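## Task

Get every pill into the compartment marked Tuesday. Pills that stay there only because the robot is holding or blocking them do not count. Finish by opening the gripper and pulling the arm away.

## Robot and tools

Robot: two six-joint arms, left_arm and right_arm, each ending in a two-finger parallel gripper. Their bases sit at about (0, +0.325, +0.006) m for left_arm and (+0.004, -0.287, +0.008) m for right_arm, both nearly unrotated. The names are labels only and do not mean left or right in any picture.

Scene frame: origin at table-top height, midway between the arms and a few cm behind the near table edge. +x goes out over the table, +y toward left_arm, +z up. Result lines report each gripper's end_effector_position (metres) and end_effector_quat_wxyz in this frame. That position is the point between the finger pads, about 1 cm short of the tips. Printed positions can be slightly wrong, more so at long reach.

Gripper axes: fingers point along the gripper's +z; they close and open along its y.

Every motion command uses a row of 14 numbers, each in [-1, 1], covering both arms even if one stays still: left_arm dx, dy, dz, rx, ry, rz, opening, then right_arm dx, dy, dz, rx, ry, rz, opening. dx to rz are an offset (not an absolute pose) from the gripper's measured pose, expressed in that gripper's own axes; 1.0 equals 0.6 m of travel or 180 degrees of turn, and rx, ry, rz form one rotation vector. Opening is absolute: +1 fully open (0.093 m), -1 closed.

execute_actions(actions): a list of actions, each a table of up to 15 rows; each row lasts one 1/30 s step, and if fewer than 15 rows are given the last one repeats. Every row in an action is an offset from the pose measured when that action began (for the first action, the last pose reported), not from the row before. An empty list just returns the current state and images. Per step, the command is clipped to at most 70 mm and 16 degrees away from the measured pose, so big moves need several actions; position wins over orientation when both cannot be met. Friction may leave the hand up to about 31 mm short, and tiny commands may not move it.

move(target, speed, blocking): target is one 14-number row as above, offsets measured from the pose in the latest result that shows one. Both grippers travel straight toward their goals and arrive together, taking 0.5 to 10 s; anything longer is cut off at 10 s. speed is m/s, 0.002 to 0.5, default 0.25 (turn rate up to twice that in rad/s). Paths ignore obstacles and the other arm; the hand can lag, drift, or overshoot speed near full extension. Faster or deeper contact means harder impact. The opening is sent at the start. The result adds a move: line with the ending (done, off_target, moving, held, fault) and any limits (paced = pose clipped; held = some steps blocked, after which the arm may jump fast), plus each gripper's remaining distance. With blocking=false you get a result after 0.5 s; call wait or stop before sending more motion.

wait(seconds): 0 to 10; lets time pass with current commands held, returning early if a move ends. stop(): brakes a running move; needs room. zoom_image(camera, region): region [x0, y0, x1, y1] in pixels, at most 504 by 504, on one of cam_head_left, cam_head_right, cam_high, cam_low, cam_left_wrist, cam_right_wrist (all 504x504). read_manual(section): licence texts only. finished_scene(scene): ends scene 1 or 2 permanently and reports success; the next task then appears.

Result lines: Hand target is where the controller is currently steering a gripper. grip_measured is the grip motor on the same +1 to -1 scale; pads meet near -0.94 and each mm of object width adds about 0.0208, with a fixed per-arm error up to 0.02. Because fingers ride on a spring, the reading barely reveals contact. Sending a value further below the object's width reading squeezes harder, up to about 50-62 N per pad; keep resending the closing value to hold. The last number of each arm's Joint positions is the opening in metres (floors at zero). A pose unreachable line means the clearance check altered or blocked that arm's command. FAULT or OVER-TEMPERATURE FAULT lines mean an arm stopped; MOTOR HOT warns from 75 °C, with a 10 s stop at 90 °C and a collapse at 100 °C, so avoid holding loads for long.

To keep one arm still, send it the offset back to where it should be in the first call of a reply and zeros afterwards, with its proper opening always. The robot keeps executing its last command while you think.

Avoid: knocking or placing anything off the table; dropping or slamming pills; hard pushes; arms colliding with each other; the bar and plate behind the bases, which can stand about 3 cm above the table without warning. Outside forces may occasionally tug a held part or nudge loose items. Before ending, open the gripper and lift clear so the pills rest in the compartment on their own.

Each tool is called by a JSON object that holds its "method" and its "body".

## Session

{"method": "execute_actions", "body": {"actions": []}}

Scene clock: 0.00 s.
left_arm: end_effector_position=(+0.4512, +0.5089, +0.1190) grip_measured=+1.000 end_effector_quat_wxyz=(+0.554, -0.508, +0.606, +0.261) | right_arm: end_effector_position=(+0.4449, -0.1414, +0.2471) grip_measured=+1.000 end_effector_quat_wxyz=(+0.193, -0.559, +0.806, -0.044)
Joint positions: left_arm=[ 0.071  1.941  1.027  0.446 -0.97  -0.7    0.093] | right_arm=[ 0.325  2.092  2.333 -1.424 -0.015 -0.894  0.093]
Joint velocities: left_arm=[ 0.002  0.012 -0.012  0.037  0.051  0.051  0.   ] | right_arm=[-0.012 -0.017 -0.007 -0.037 -0.037 -0.037  0.   ]
Hand target (left_arm): +0.451, +0.509, +0.119; +0.554, -0.508, +0.606, +0.261
Hand target (right_arm): +0.445, -0.141, +0.247; +0.193, -0.559, +0.806, -0.044

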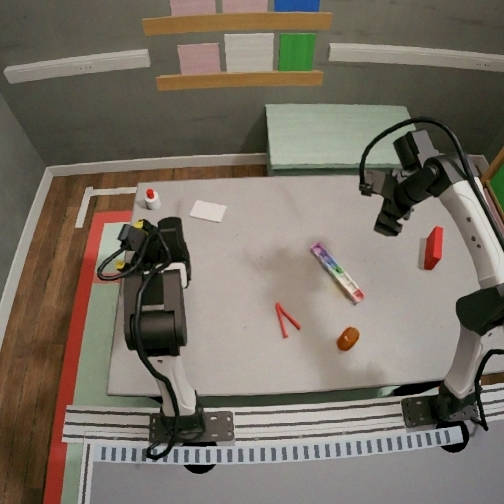

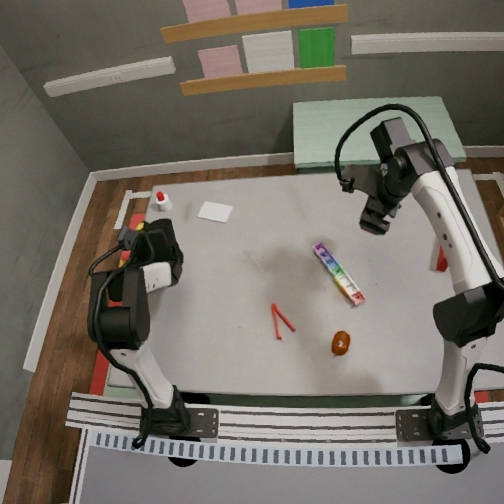

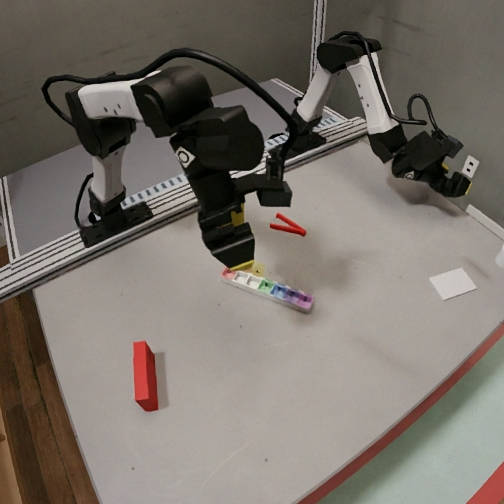

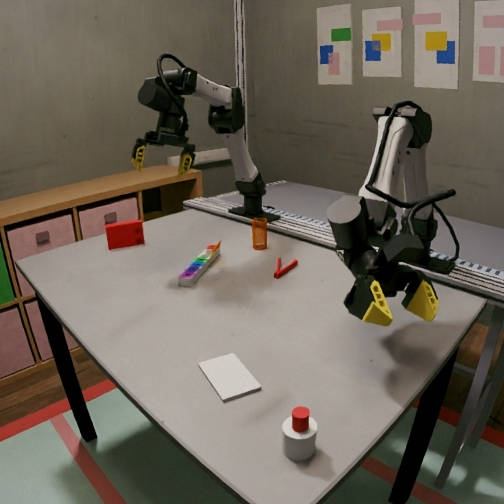

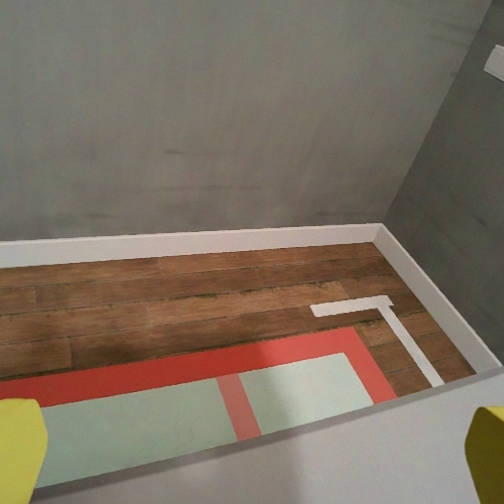

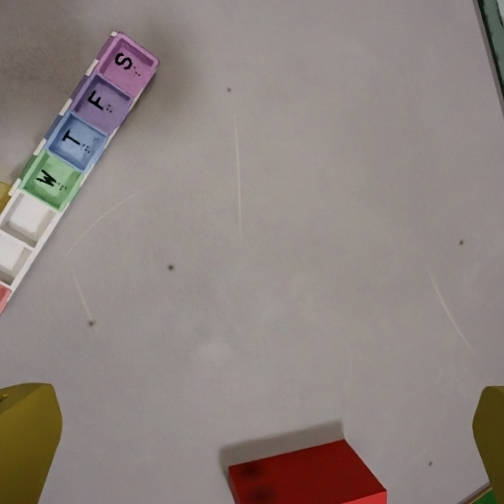

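{"method": "zoom_image", "body": {"camera": "cam_head_left", "region": [250, 230, 390, 370]}}

{"method": "zoom_image", "body": {"camera": "cam_low", "region": [160, 200, 310, 300]}}

{"method": "zoom_image", "body": {"camera": "cam_high", "region": [200, 200, 330, 330]}}

{"method": "zoom_image", "body": {"camera": "cam_head_right", "region": [250, 230, 390, 370]}}

Region (250, 230, 390, 370) of cam_head_left's 504x504 image, scaled by 3.600, with more detail than that image has.

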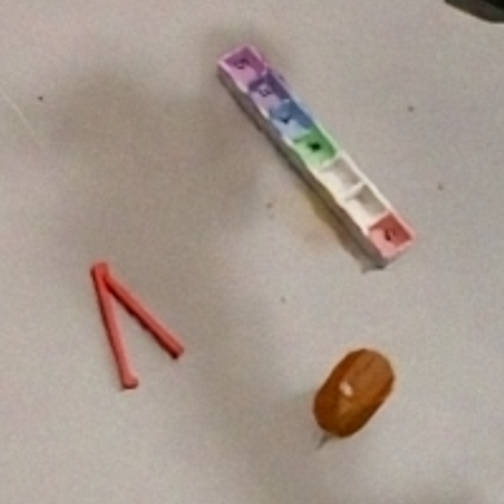

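Region (160, 200, 310, 300) of cam_low's 504x504 image, scaled by 3.360, with more detail than that image has.

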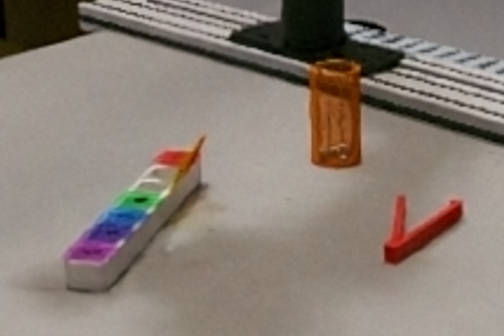

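Region (200, 200, 330, 330) of cam_high's 504x504 image, scaled by 3.877, with more detail than that image has.

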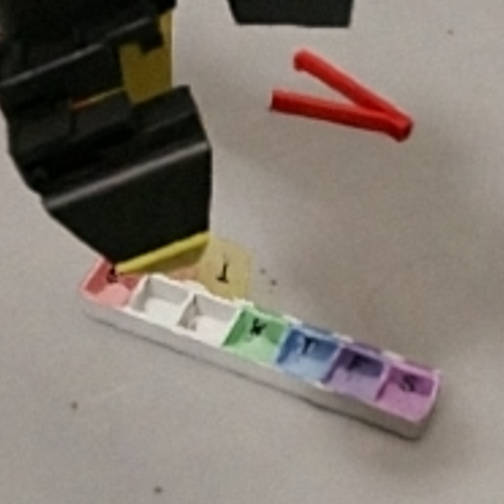

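Region (250, 230, 390, 370) of cam_head_right's 504x504 image, scaled by 3.600, with more detail than that image has.

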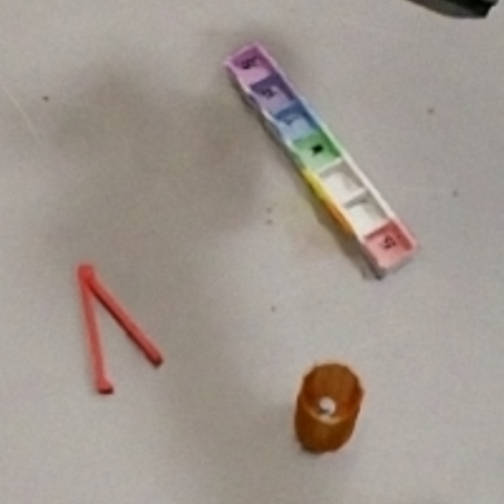

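{"method": "move", "body": {"target": [0,0,0,0,0,0,1,0.022,0.353,-0.067,0.053,0.009,0.375,1], "speed": 0.3}}

Scene clock: 51.20 s.
left_arm: end_effector_position=(+0.4512, +0.5089, +0.1190) grip_measured=+1.000 end_effector_quat_wxyz=(+0.554, -0.508, +0.606, +0.261) | right_arm: end_effector_position=(+0.2439, -0.0725, +0.2228) grip_measured=+1.000 end_effector_quat_wxyz=(+0.220, -0.002, +0.976, +0.007)
Joint positions: left_arm=[ 0.071  1.941  1.027  0.446 -0.97  -0.7    0.093] | right_arm=[ 0.912  1.527  1.517 -1.275  0.337  0.849  0.093]
Joint velocities: left_arm=[-0.012  0.017 -0.002 -0.022  0.007  0.051  0.   ] | right_arm=[-0.007  0.002 -0.007 -0.051 -0.007  0.007  0.   ]
Hand target (left_arm): +0.451, +0.509, +0.119; +0.554, -0.508, +0.606, +0.261
Hand target (right_arm): +0.240, -0.077, +0.220; +0.218, -0.001, +0.976, -0.004
Off the commanded pose (left_arm): 0.000 m, 0 deg.
Off the commanded pose (right_arm): 0.010 m, 1 deg.
move: done

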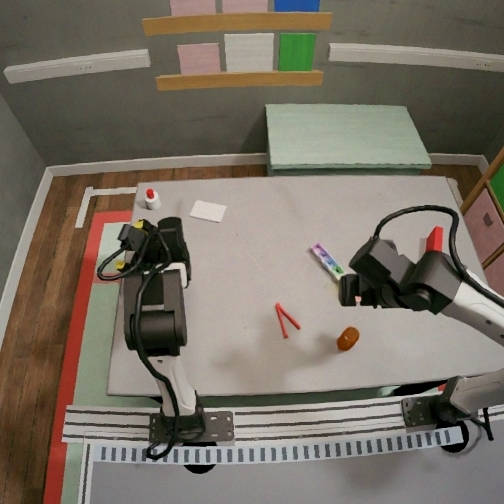

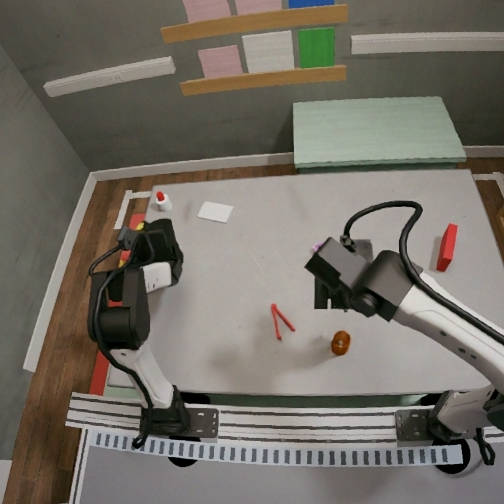

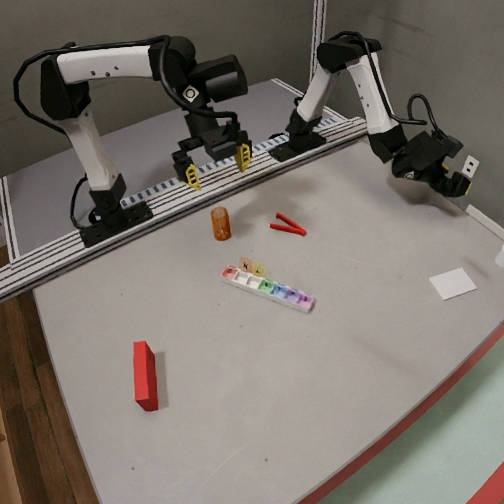

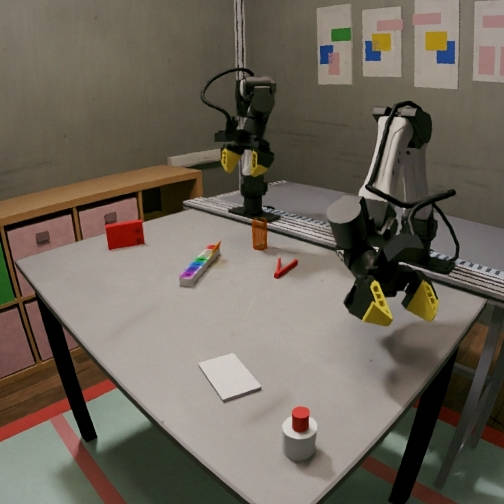

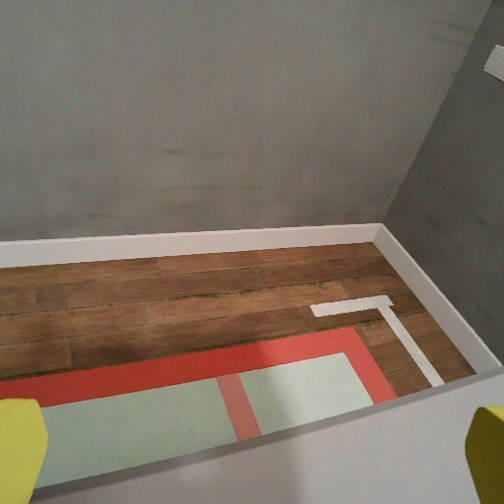

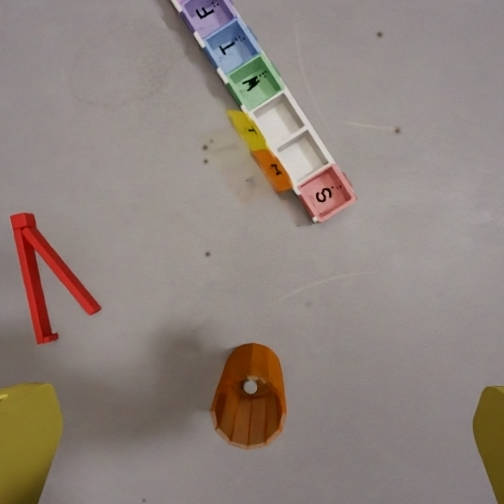

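{"method": "zoom_image", "body": {"camera": "cam_right_wrist", "region": [190, 330, 310, 450]}}

{"method": "zoom_image", "body": {"camera": "cam_right_wrist", "region": [200, 50, 370, 230]}}

Region (190, 330, 310, 450) of cam_right_wrist's 504x504 image, scaled by 4.200, with more detail than that image has.

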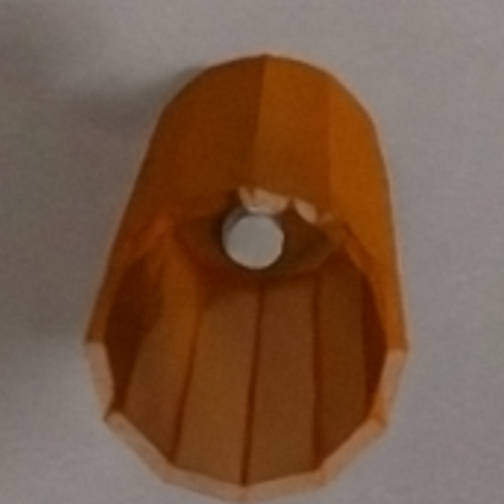

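Region (200, 50, 370, 230) of cam_right_wrist's 504x504 image, scaled by 2.800, with more detail than that image has.

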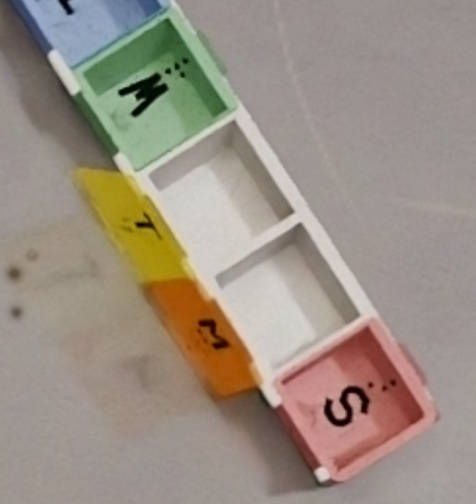

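{"method": "move", "body": {"target": [0,0,0,0,0,0,1,0.17,0,0.109,0,0,0,1]}}

Scene clock: 140.87 s.
left_arm: end_effector_position=(+0.4512, +0.5089, +0.1190) grip_measured=+1.000 end_effector_quat_wxyz=(+0.554, -0.508, +0.606, +0.261) | right_arm: end_effector_position=(+0.1794, -0.0709, +0.1201) grip_measured=+1.000 end_effector_quat_wxyz=(+0.210, -0.005, +0.978, +0.001)
Joint positions: left_arm=[ 0.071  1.941  1.027  0.446 -0.97  -0.7    0.093] | right_arm=[ 1.12   1.421  1.025 -0.987  0.377  1.063  0.093]
Joint velocities: left_arm=[0.012 0.002 0.002 0.022 0.022 0.022 0.   ] | right_arm=[-0.007  0.002 -0.012  0.051  0.022 -0.037  0.   ]
Hand target (left_arm): +0.451, +0.509, +0.119; +0.554, -0.508, +0.606, +0.261
Hand target (right_arm): +0.180, -0.070, +0.120; +0.220, -0.002, +0.975, +0.006
Off the commanded pose (left_arm): 0.000 m, 0 deg.
Off the commanded pose (right_arm): 0.001 m, 1 deg.
move: done

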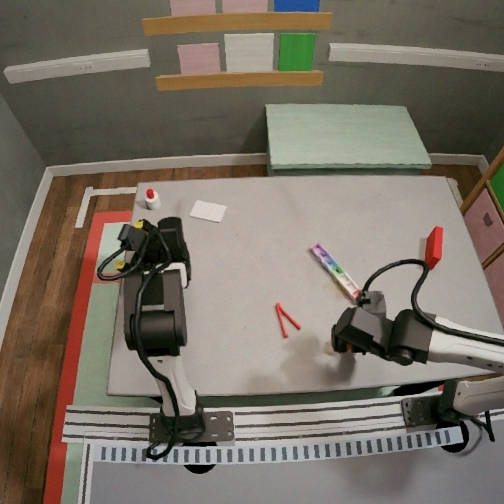

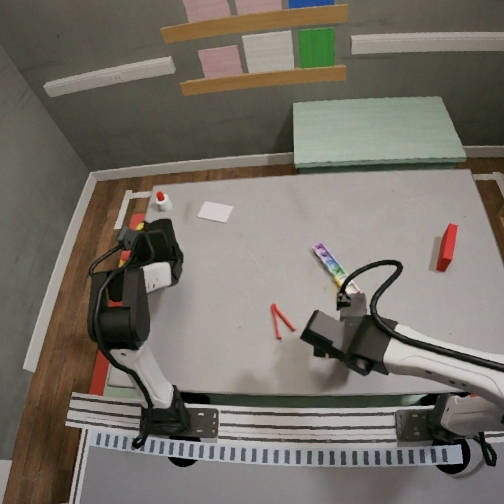

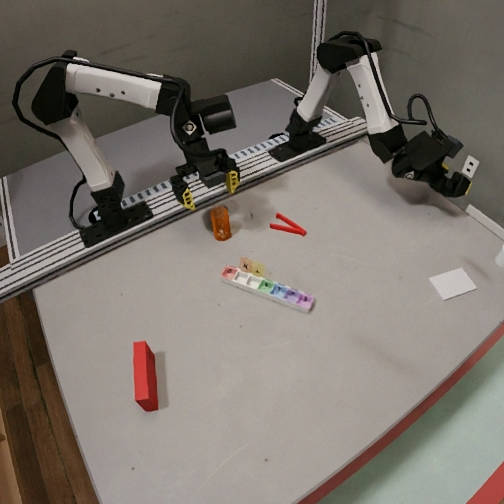

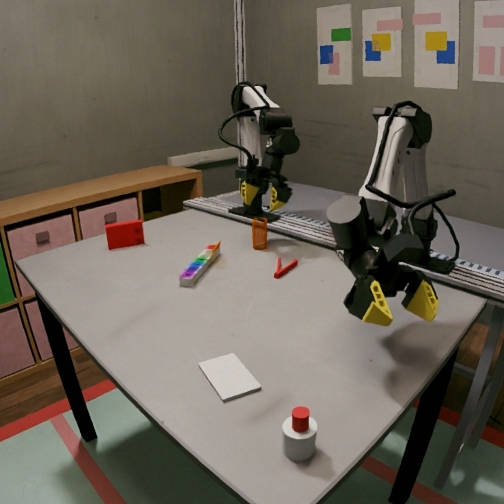

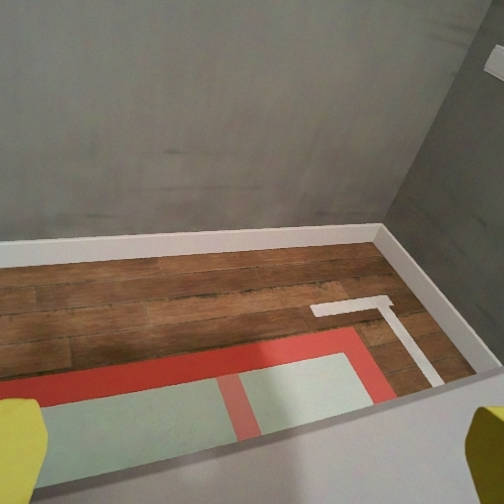

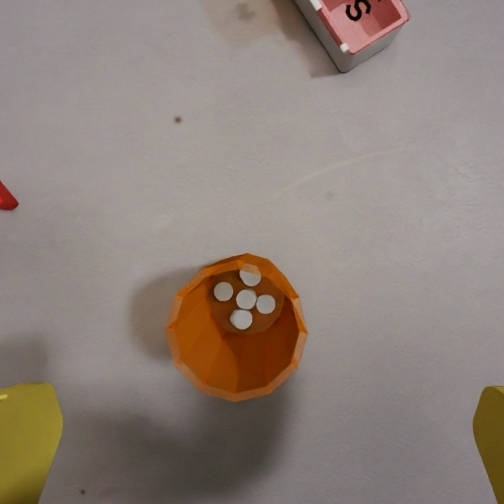

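{"method": "move", "body": {"target": [0,0,0,0,0,0,1,0.027,0.01,0.116,0,0,0,1], "speed": 0.15}}

{"method": "execute_actions", "body": {"actions": [[[0,0,0,0,0,0,1,0,0,0,0,0,0,-0.22]],[[0,0,0,0,0,0,1,0,0,0,0,0,0,-0.22]]]}}

Scene clock: 150.07 s.
left_arm: end_effector_position=(+0.4512, +0.5089, +0.1190) grip_measured=+1.000 end_effector_quat_wxyz=(+0.554, -0.508, +0.606, +0.261) | right_arm: end_effector_position=(+0.1930, -0.0630, +0.0565) grip_measured=+1.000 end_effector_quat_wxyz=(+0.215, -0.004, +0.977, +0.002)
Joint positions: left_arm=[ 0.071  1.941  1.027  0.446 -0.97  -0.7    0.093] | right_arm=[ 1.09   1.538  0.861 -0.688  0.377  1.032  0.093]
Joint velocities: left_arm=[ 0.007  0.002 -0.012 -0.051  0.037  0.007  0.   ] | right_arm=[-0.007 -0.012 -0.007 -0.007 -0.037 -0.051  0.   ]
Hand target (left_arm): +0.451, +0.509, +0.119; +0.554, -0.508, +0.606, +0.261
Hand target (right_arm): +0.193, -0.065, +0.050; +0.210, -0.005, +0.978, +0.001
Off the commanded pose (left_arm): 0.000 m, 0 deg.
Off the commanded pose (right_arm): 0.007 m, 1 deg.
move: done

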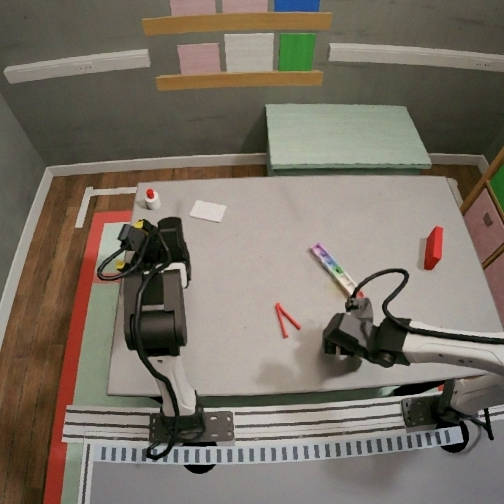

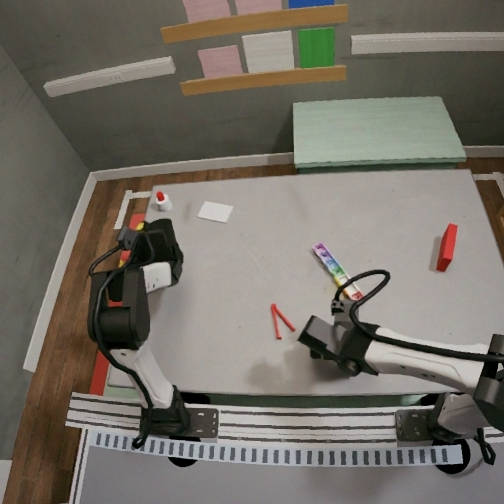

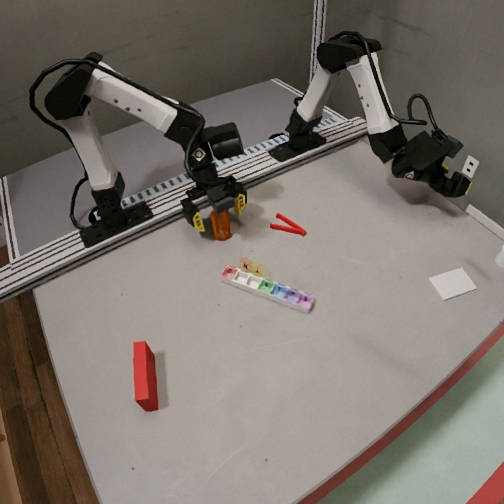

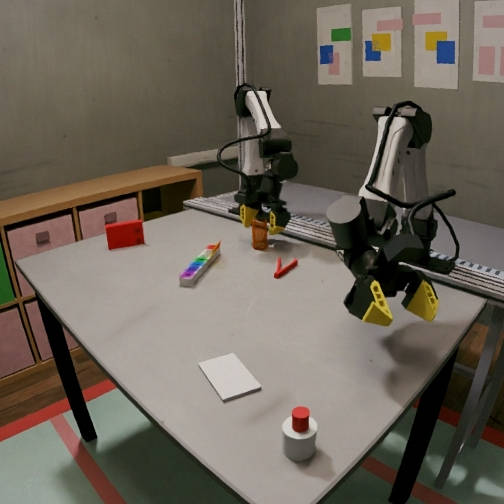

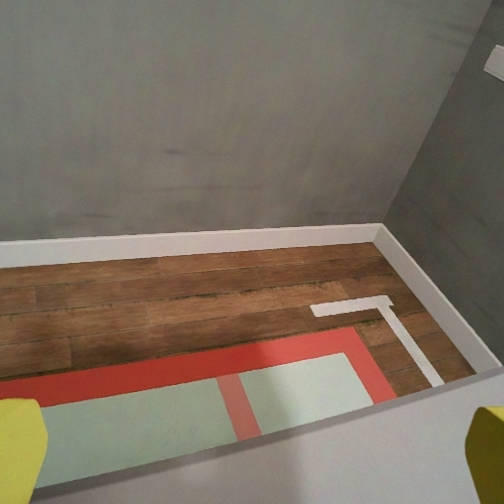

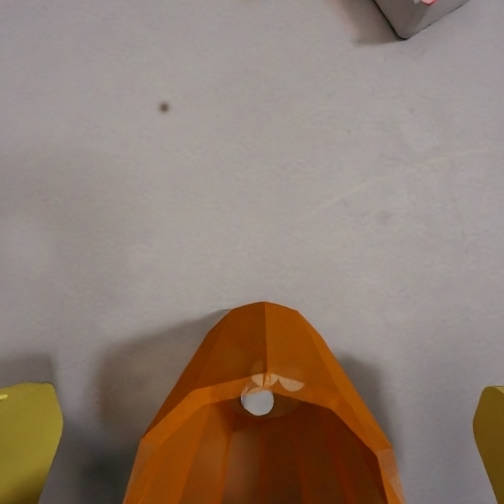

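Scene clock: 151.07 s.
left_arm: end_effector_position=(+0.4512, +0.5089, +0.1190) grip_measured=+1.000 end_effector_quat_wxyz=(+0.554, -0.508, +0.606, +0.261) | right_arm: end_effector_position=(+0.1930, -0.0630, +0.0565) grip_measured=-0.201 end_effector_quat_wxyz=(+0.215, -0.004, +0.977, +0.002)
Joint positions: left_arm=[ 0.071  1.941  1.027  0.446 -0.97  -0.7    0.093] | right_arm=[ 1.09   1.538  0.861 -0.688  0.377  1.032  0.036]
Joint velocities: left_arm=[-0.022  0.002 -0.022 -0.051 -0.037  0.051  0.   ] | right_arm=[ 0.012 -0.007  0.017 -0.081  0.022 -0.037 -0.001]
Hand target (left_arm): +0.451, +0.509, +0.119; +0.554, -0.508, +0.606, +0.261
Hand target (right_arm): +0.193, -0.063, +0.056; +0.215, -0.004, +0.977, +0.002
Off the commanded pose (left_arm): 0.000 m, 0 deg.
Off the commanded pose (right_arm): 0.000 m, 0 deg.

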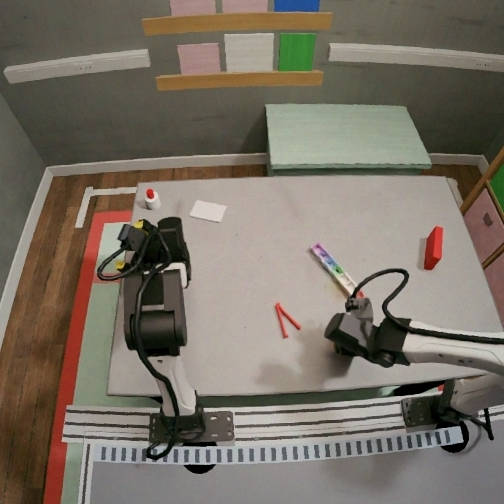

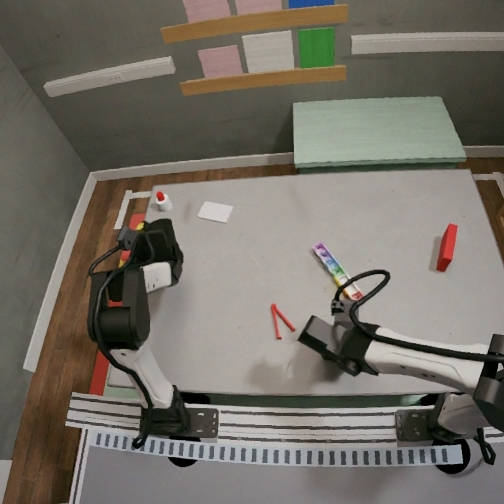

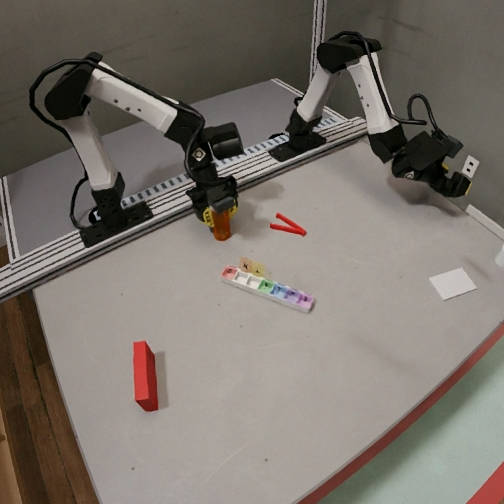

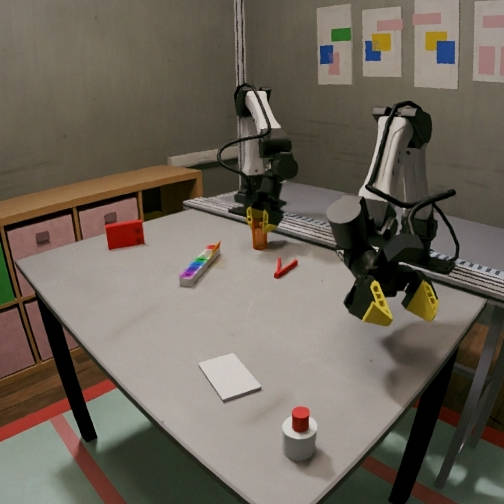

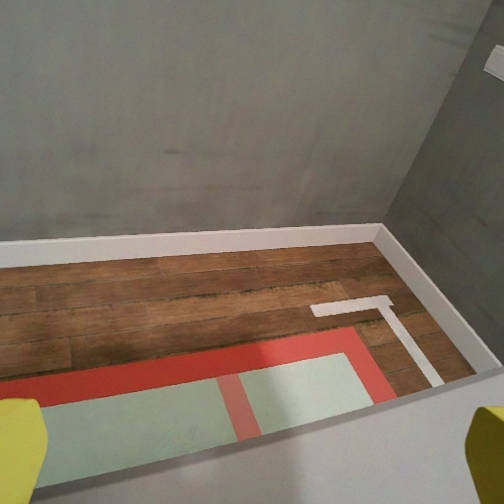

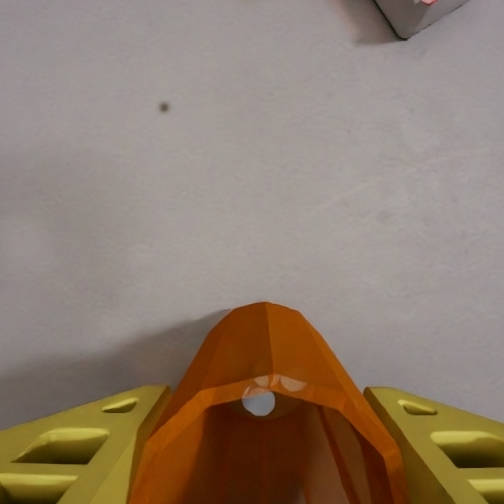

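{"method": "move", "body": {"target": [0,0,0,0,0,0,1,-0.056,0,-0.122,0,0,0,-0.28], "speed": 0.15}}

{"method": "move", "body": {"target": [0,0,0,0,0,0,1,-0.408,-0.203,0.188,0,0,0,-0.28], "speed": 0.2}}

Scene clock: 159.53 s.
left_arm: end_effector_position=(+0.4512, +0.5089, +0.1190) grip_measured=+1.000 end_effector_quat_wxyz=(+0.554, -0.508, +0.606, +0.261) | right_arm: end_effector_position=(+0.1922, -0.0647, +0.1307) grip_measured=-0.203 end_effector_quat_wxyz=(+0.213, -0.004, +0.977, -0.002)
Joint positions: left_arm=[ 0.071  1.941  1.027  0.446 -0.97  -0.7    0.093] | right_arm=[ 1.09   1.46   1.097 -1.012  0.377  1.032  0.035]
Joint velocities: left_arm=[ 0.002 -0.007 -0.007 -0.022  0.125 -0.037  0.   ] | right_arm=[-0.017 -0.017 -0.022 -0.081 -0.066 -0.037 -0.   ]
Hand target (left_arm): +0.451, +0.509, +0.119; +0.554, -0.508, +0.606, +0.261
Hand target (right_arm): +0.193, -0.064, +0.137; +0.215, -0.004, +0.977, +0.002
Off the commanded pose (left_arm): 0.000 m, 0 deg.
Off the commanded pose (right_arm): 0.007 m, 1 deg.
move: done

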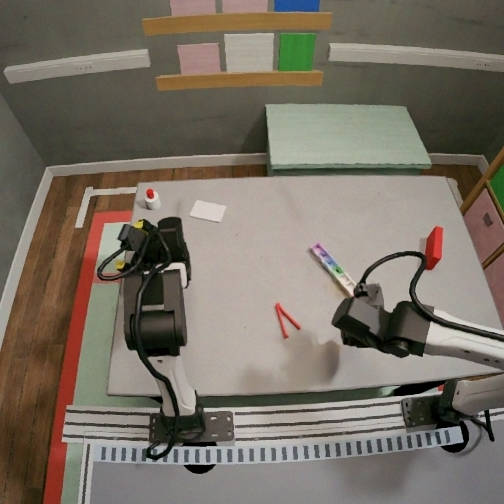

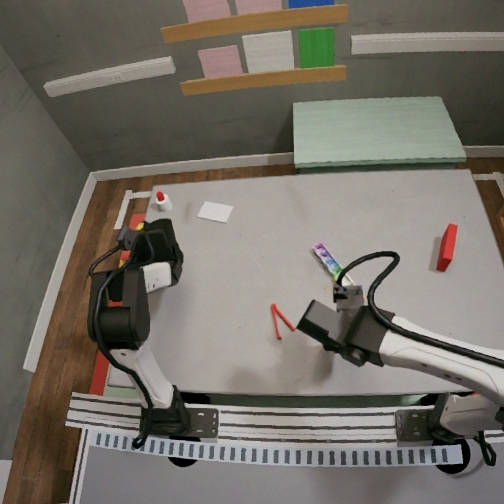

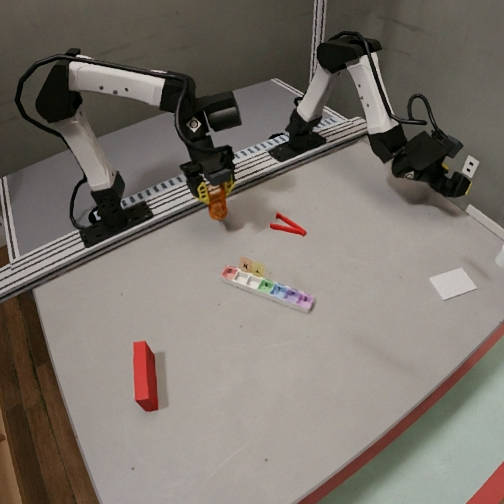

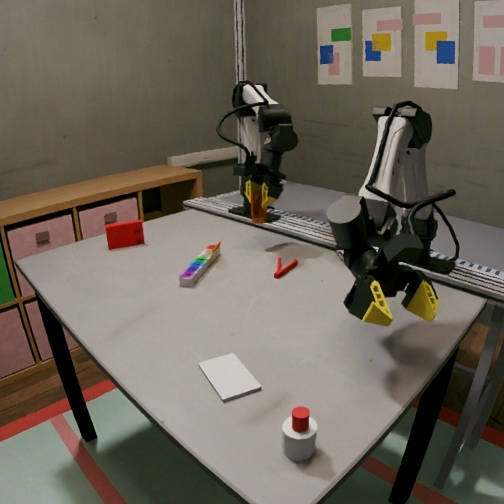

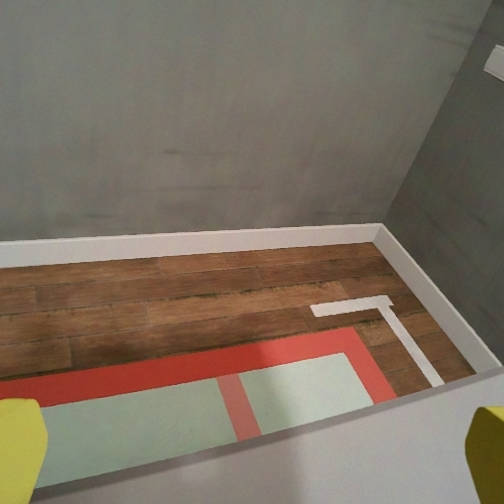

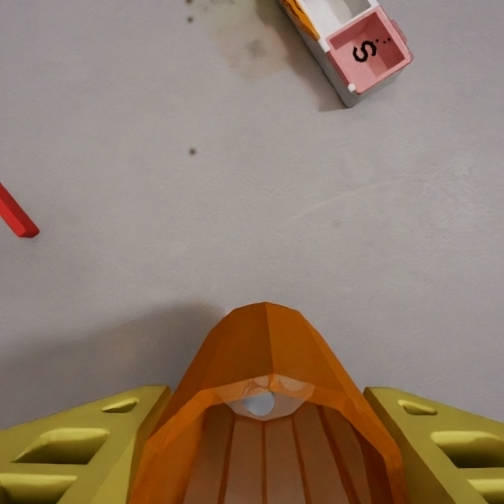

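Scene clock: 161.53 s.
left_arm: end_effector_position=(+0.4512, +0.5089, +0.1190) grip_measured=+1.000 end_effector_quat_wxyz=(+0.554, -0.508, +0.606, +0.261) | right_arm: end_effector_position=(+0.4601, -0.1910, +0.1265) grip_measured=-0.203 end_effector_quat_wxyz=(+0.213, +0.004, +0.977, -0.004)
Joint positions: left_arm=[ 0.071  1.941  1.027  0.446 -0.97  -0.7    0.093] | right_arm=[ 0.261  1.959  1.633 -0.837  0.123  0.233  0.035]
Joint velocities: left_arm=[-0.002 -0.017 -0.002  0.007  0.007 -0.051  0.   ] | right_arm=[-0.007 -0.002  0.002  0.022  0.066 -0.022  0.001]
Hand target (left_arm): +0.451, +0.509, +0.119; +0.554, -0.508, +0.606, +0.261
Hand target (right_arm): +0.461, -0.187, +0.128; +0.210, -0.004, +0.978, +0.002
Off the commanded pose (left_arm): 0.000 m, 0 deg.
Off the commanded pose (right_arm): 0.008 m, 1 deg.
move: done

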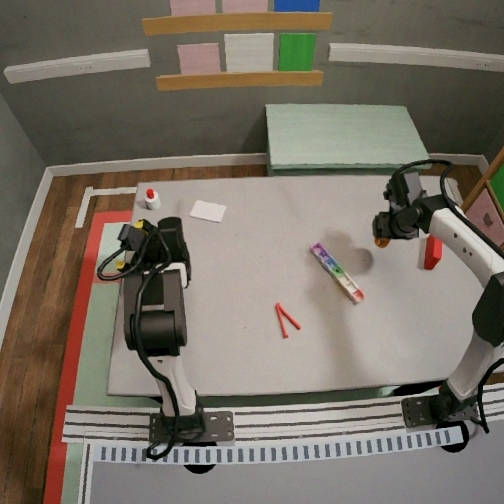

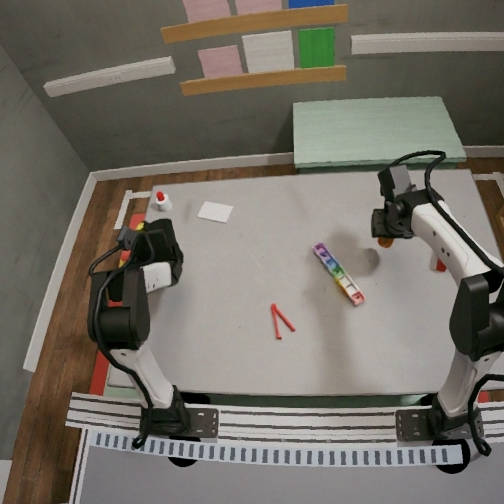

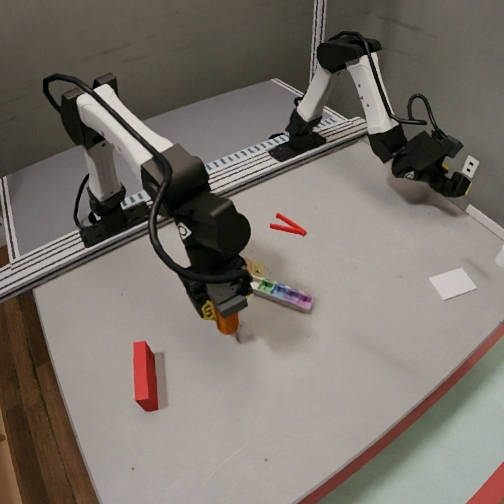

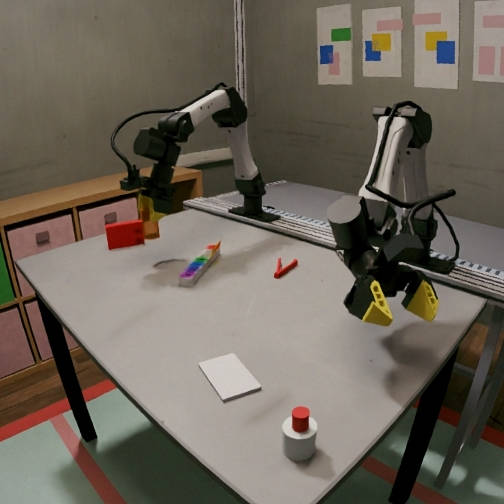

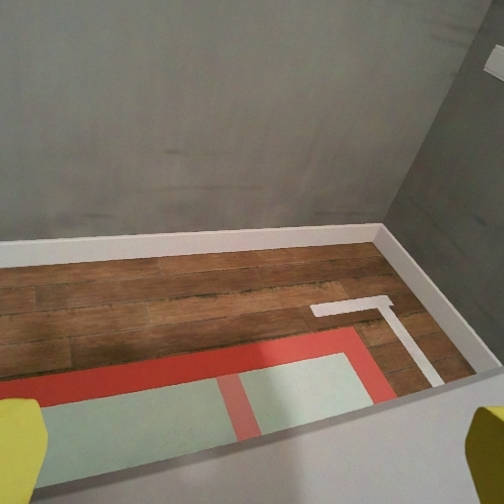

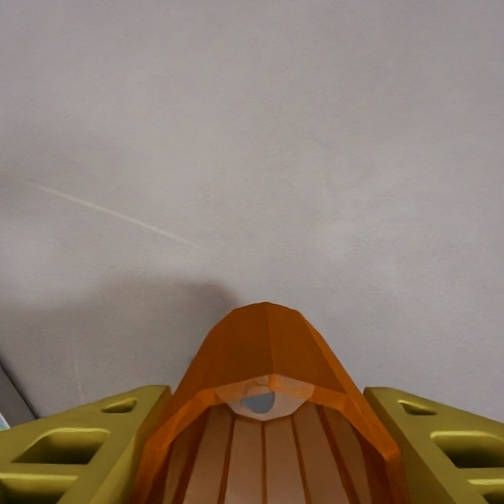

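{"method": "move", "body": {"target": [0,0,0,0,0,0,1,0.05,0,0.11,0,0,0,-0.28], "speed": 0.08}}

Scene clock: 167.67 s.
left_arm: end_effector_position=(+0.4512, +0.5089, +0.1190) grip_measured=+1.000 end_effector_quat_wxyz=(+0.554, -0.508, +0.606, +0.261) | right_arm: end_effector_position=(+0.4603, -0.1900, +0.0601) grip_measured=-0.203 end_effector_quat_wxyz=(+0.213, +0.003, +0.977, -0.003)
Joint positions: left_arm=[ 0.071  1.941  1.027  0.446 -0.97  -0.7    0.093] | right_arm=[ 0.261  2.012  1.439 -0.591  0.122  0.231  0.035]
Joint velocities: left_arm=[-0.007 -0.002  0.007 -0.007 -0.037 -0.037  0.   ] | right_arm=[-0.012 -0.007 -0.012  0.007 -0.007 -0.022 -0.   ]
Hand target (left_arm): +0.451, +0.509, +0.119; +0.554, -0.508, +0.606, +0.261
Hand target (right_arm): +0.460, -0.191, +0.054; +0.213, +0.004, +0.977, -0.004
Off the commanded pose (left_arm): 0.000 m, 0 deg.
Off the commanded pose (right_arm): 0.006 m, 0 deg.
move: done

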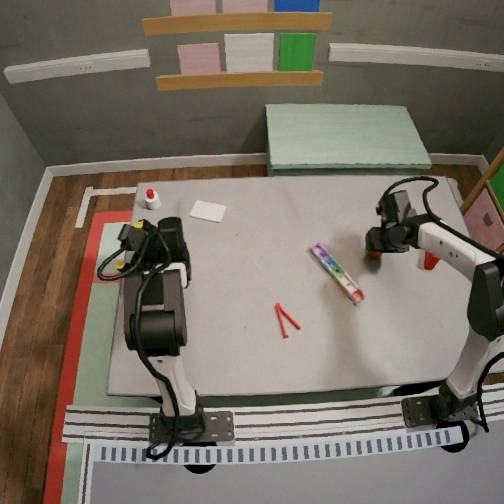

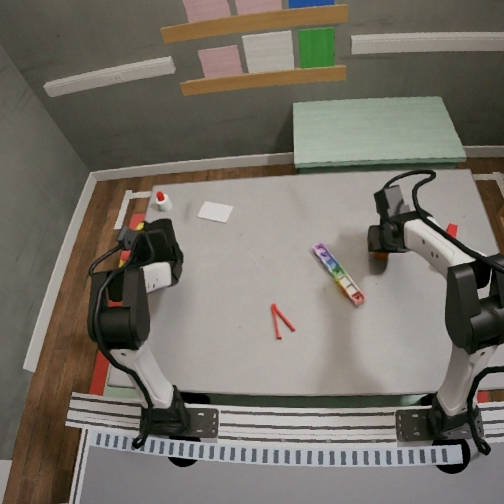

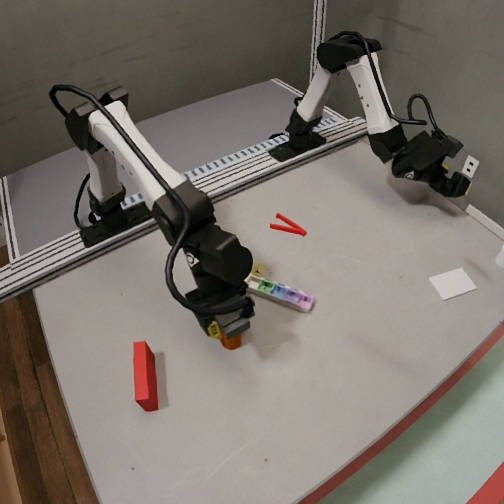

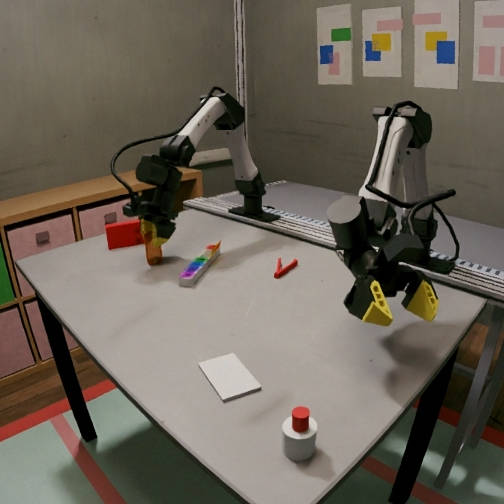

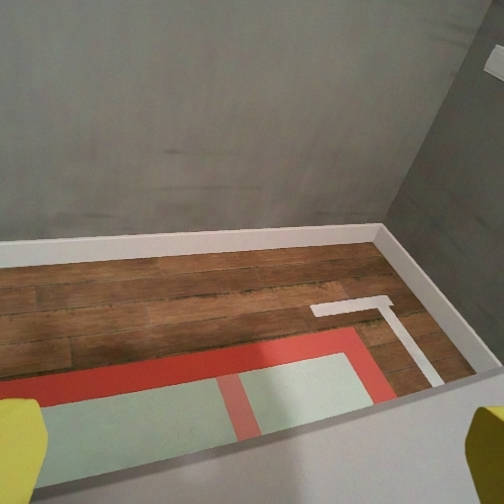

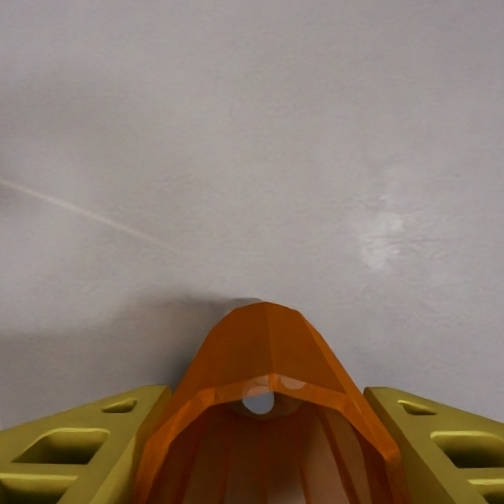

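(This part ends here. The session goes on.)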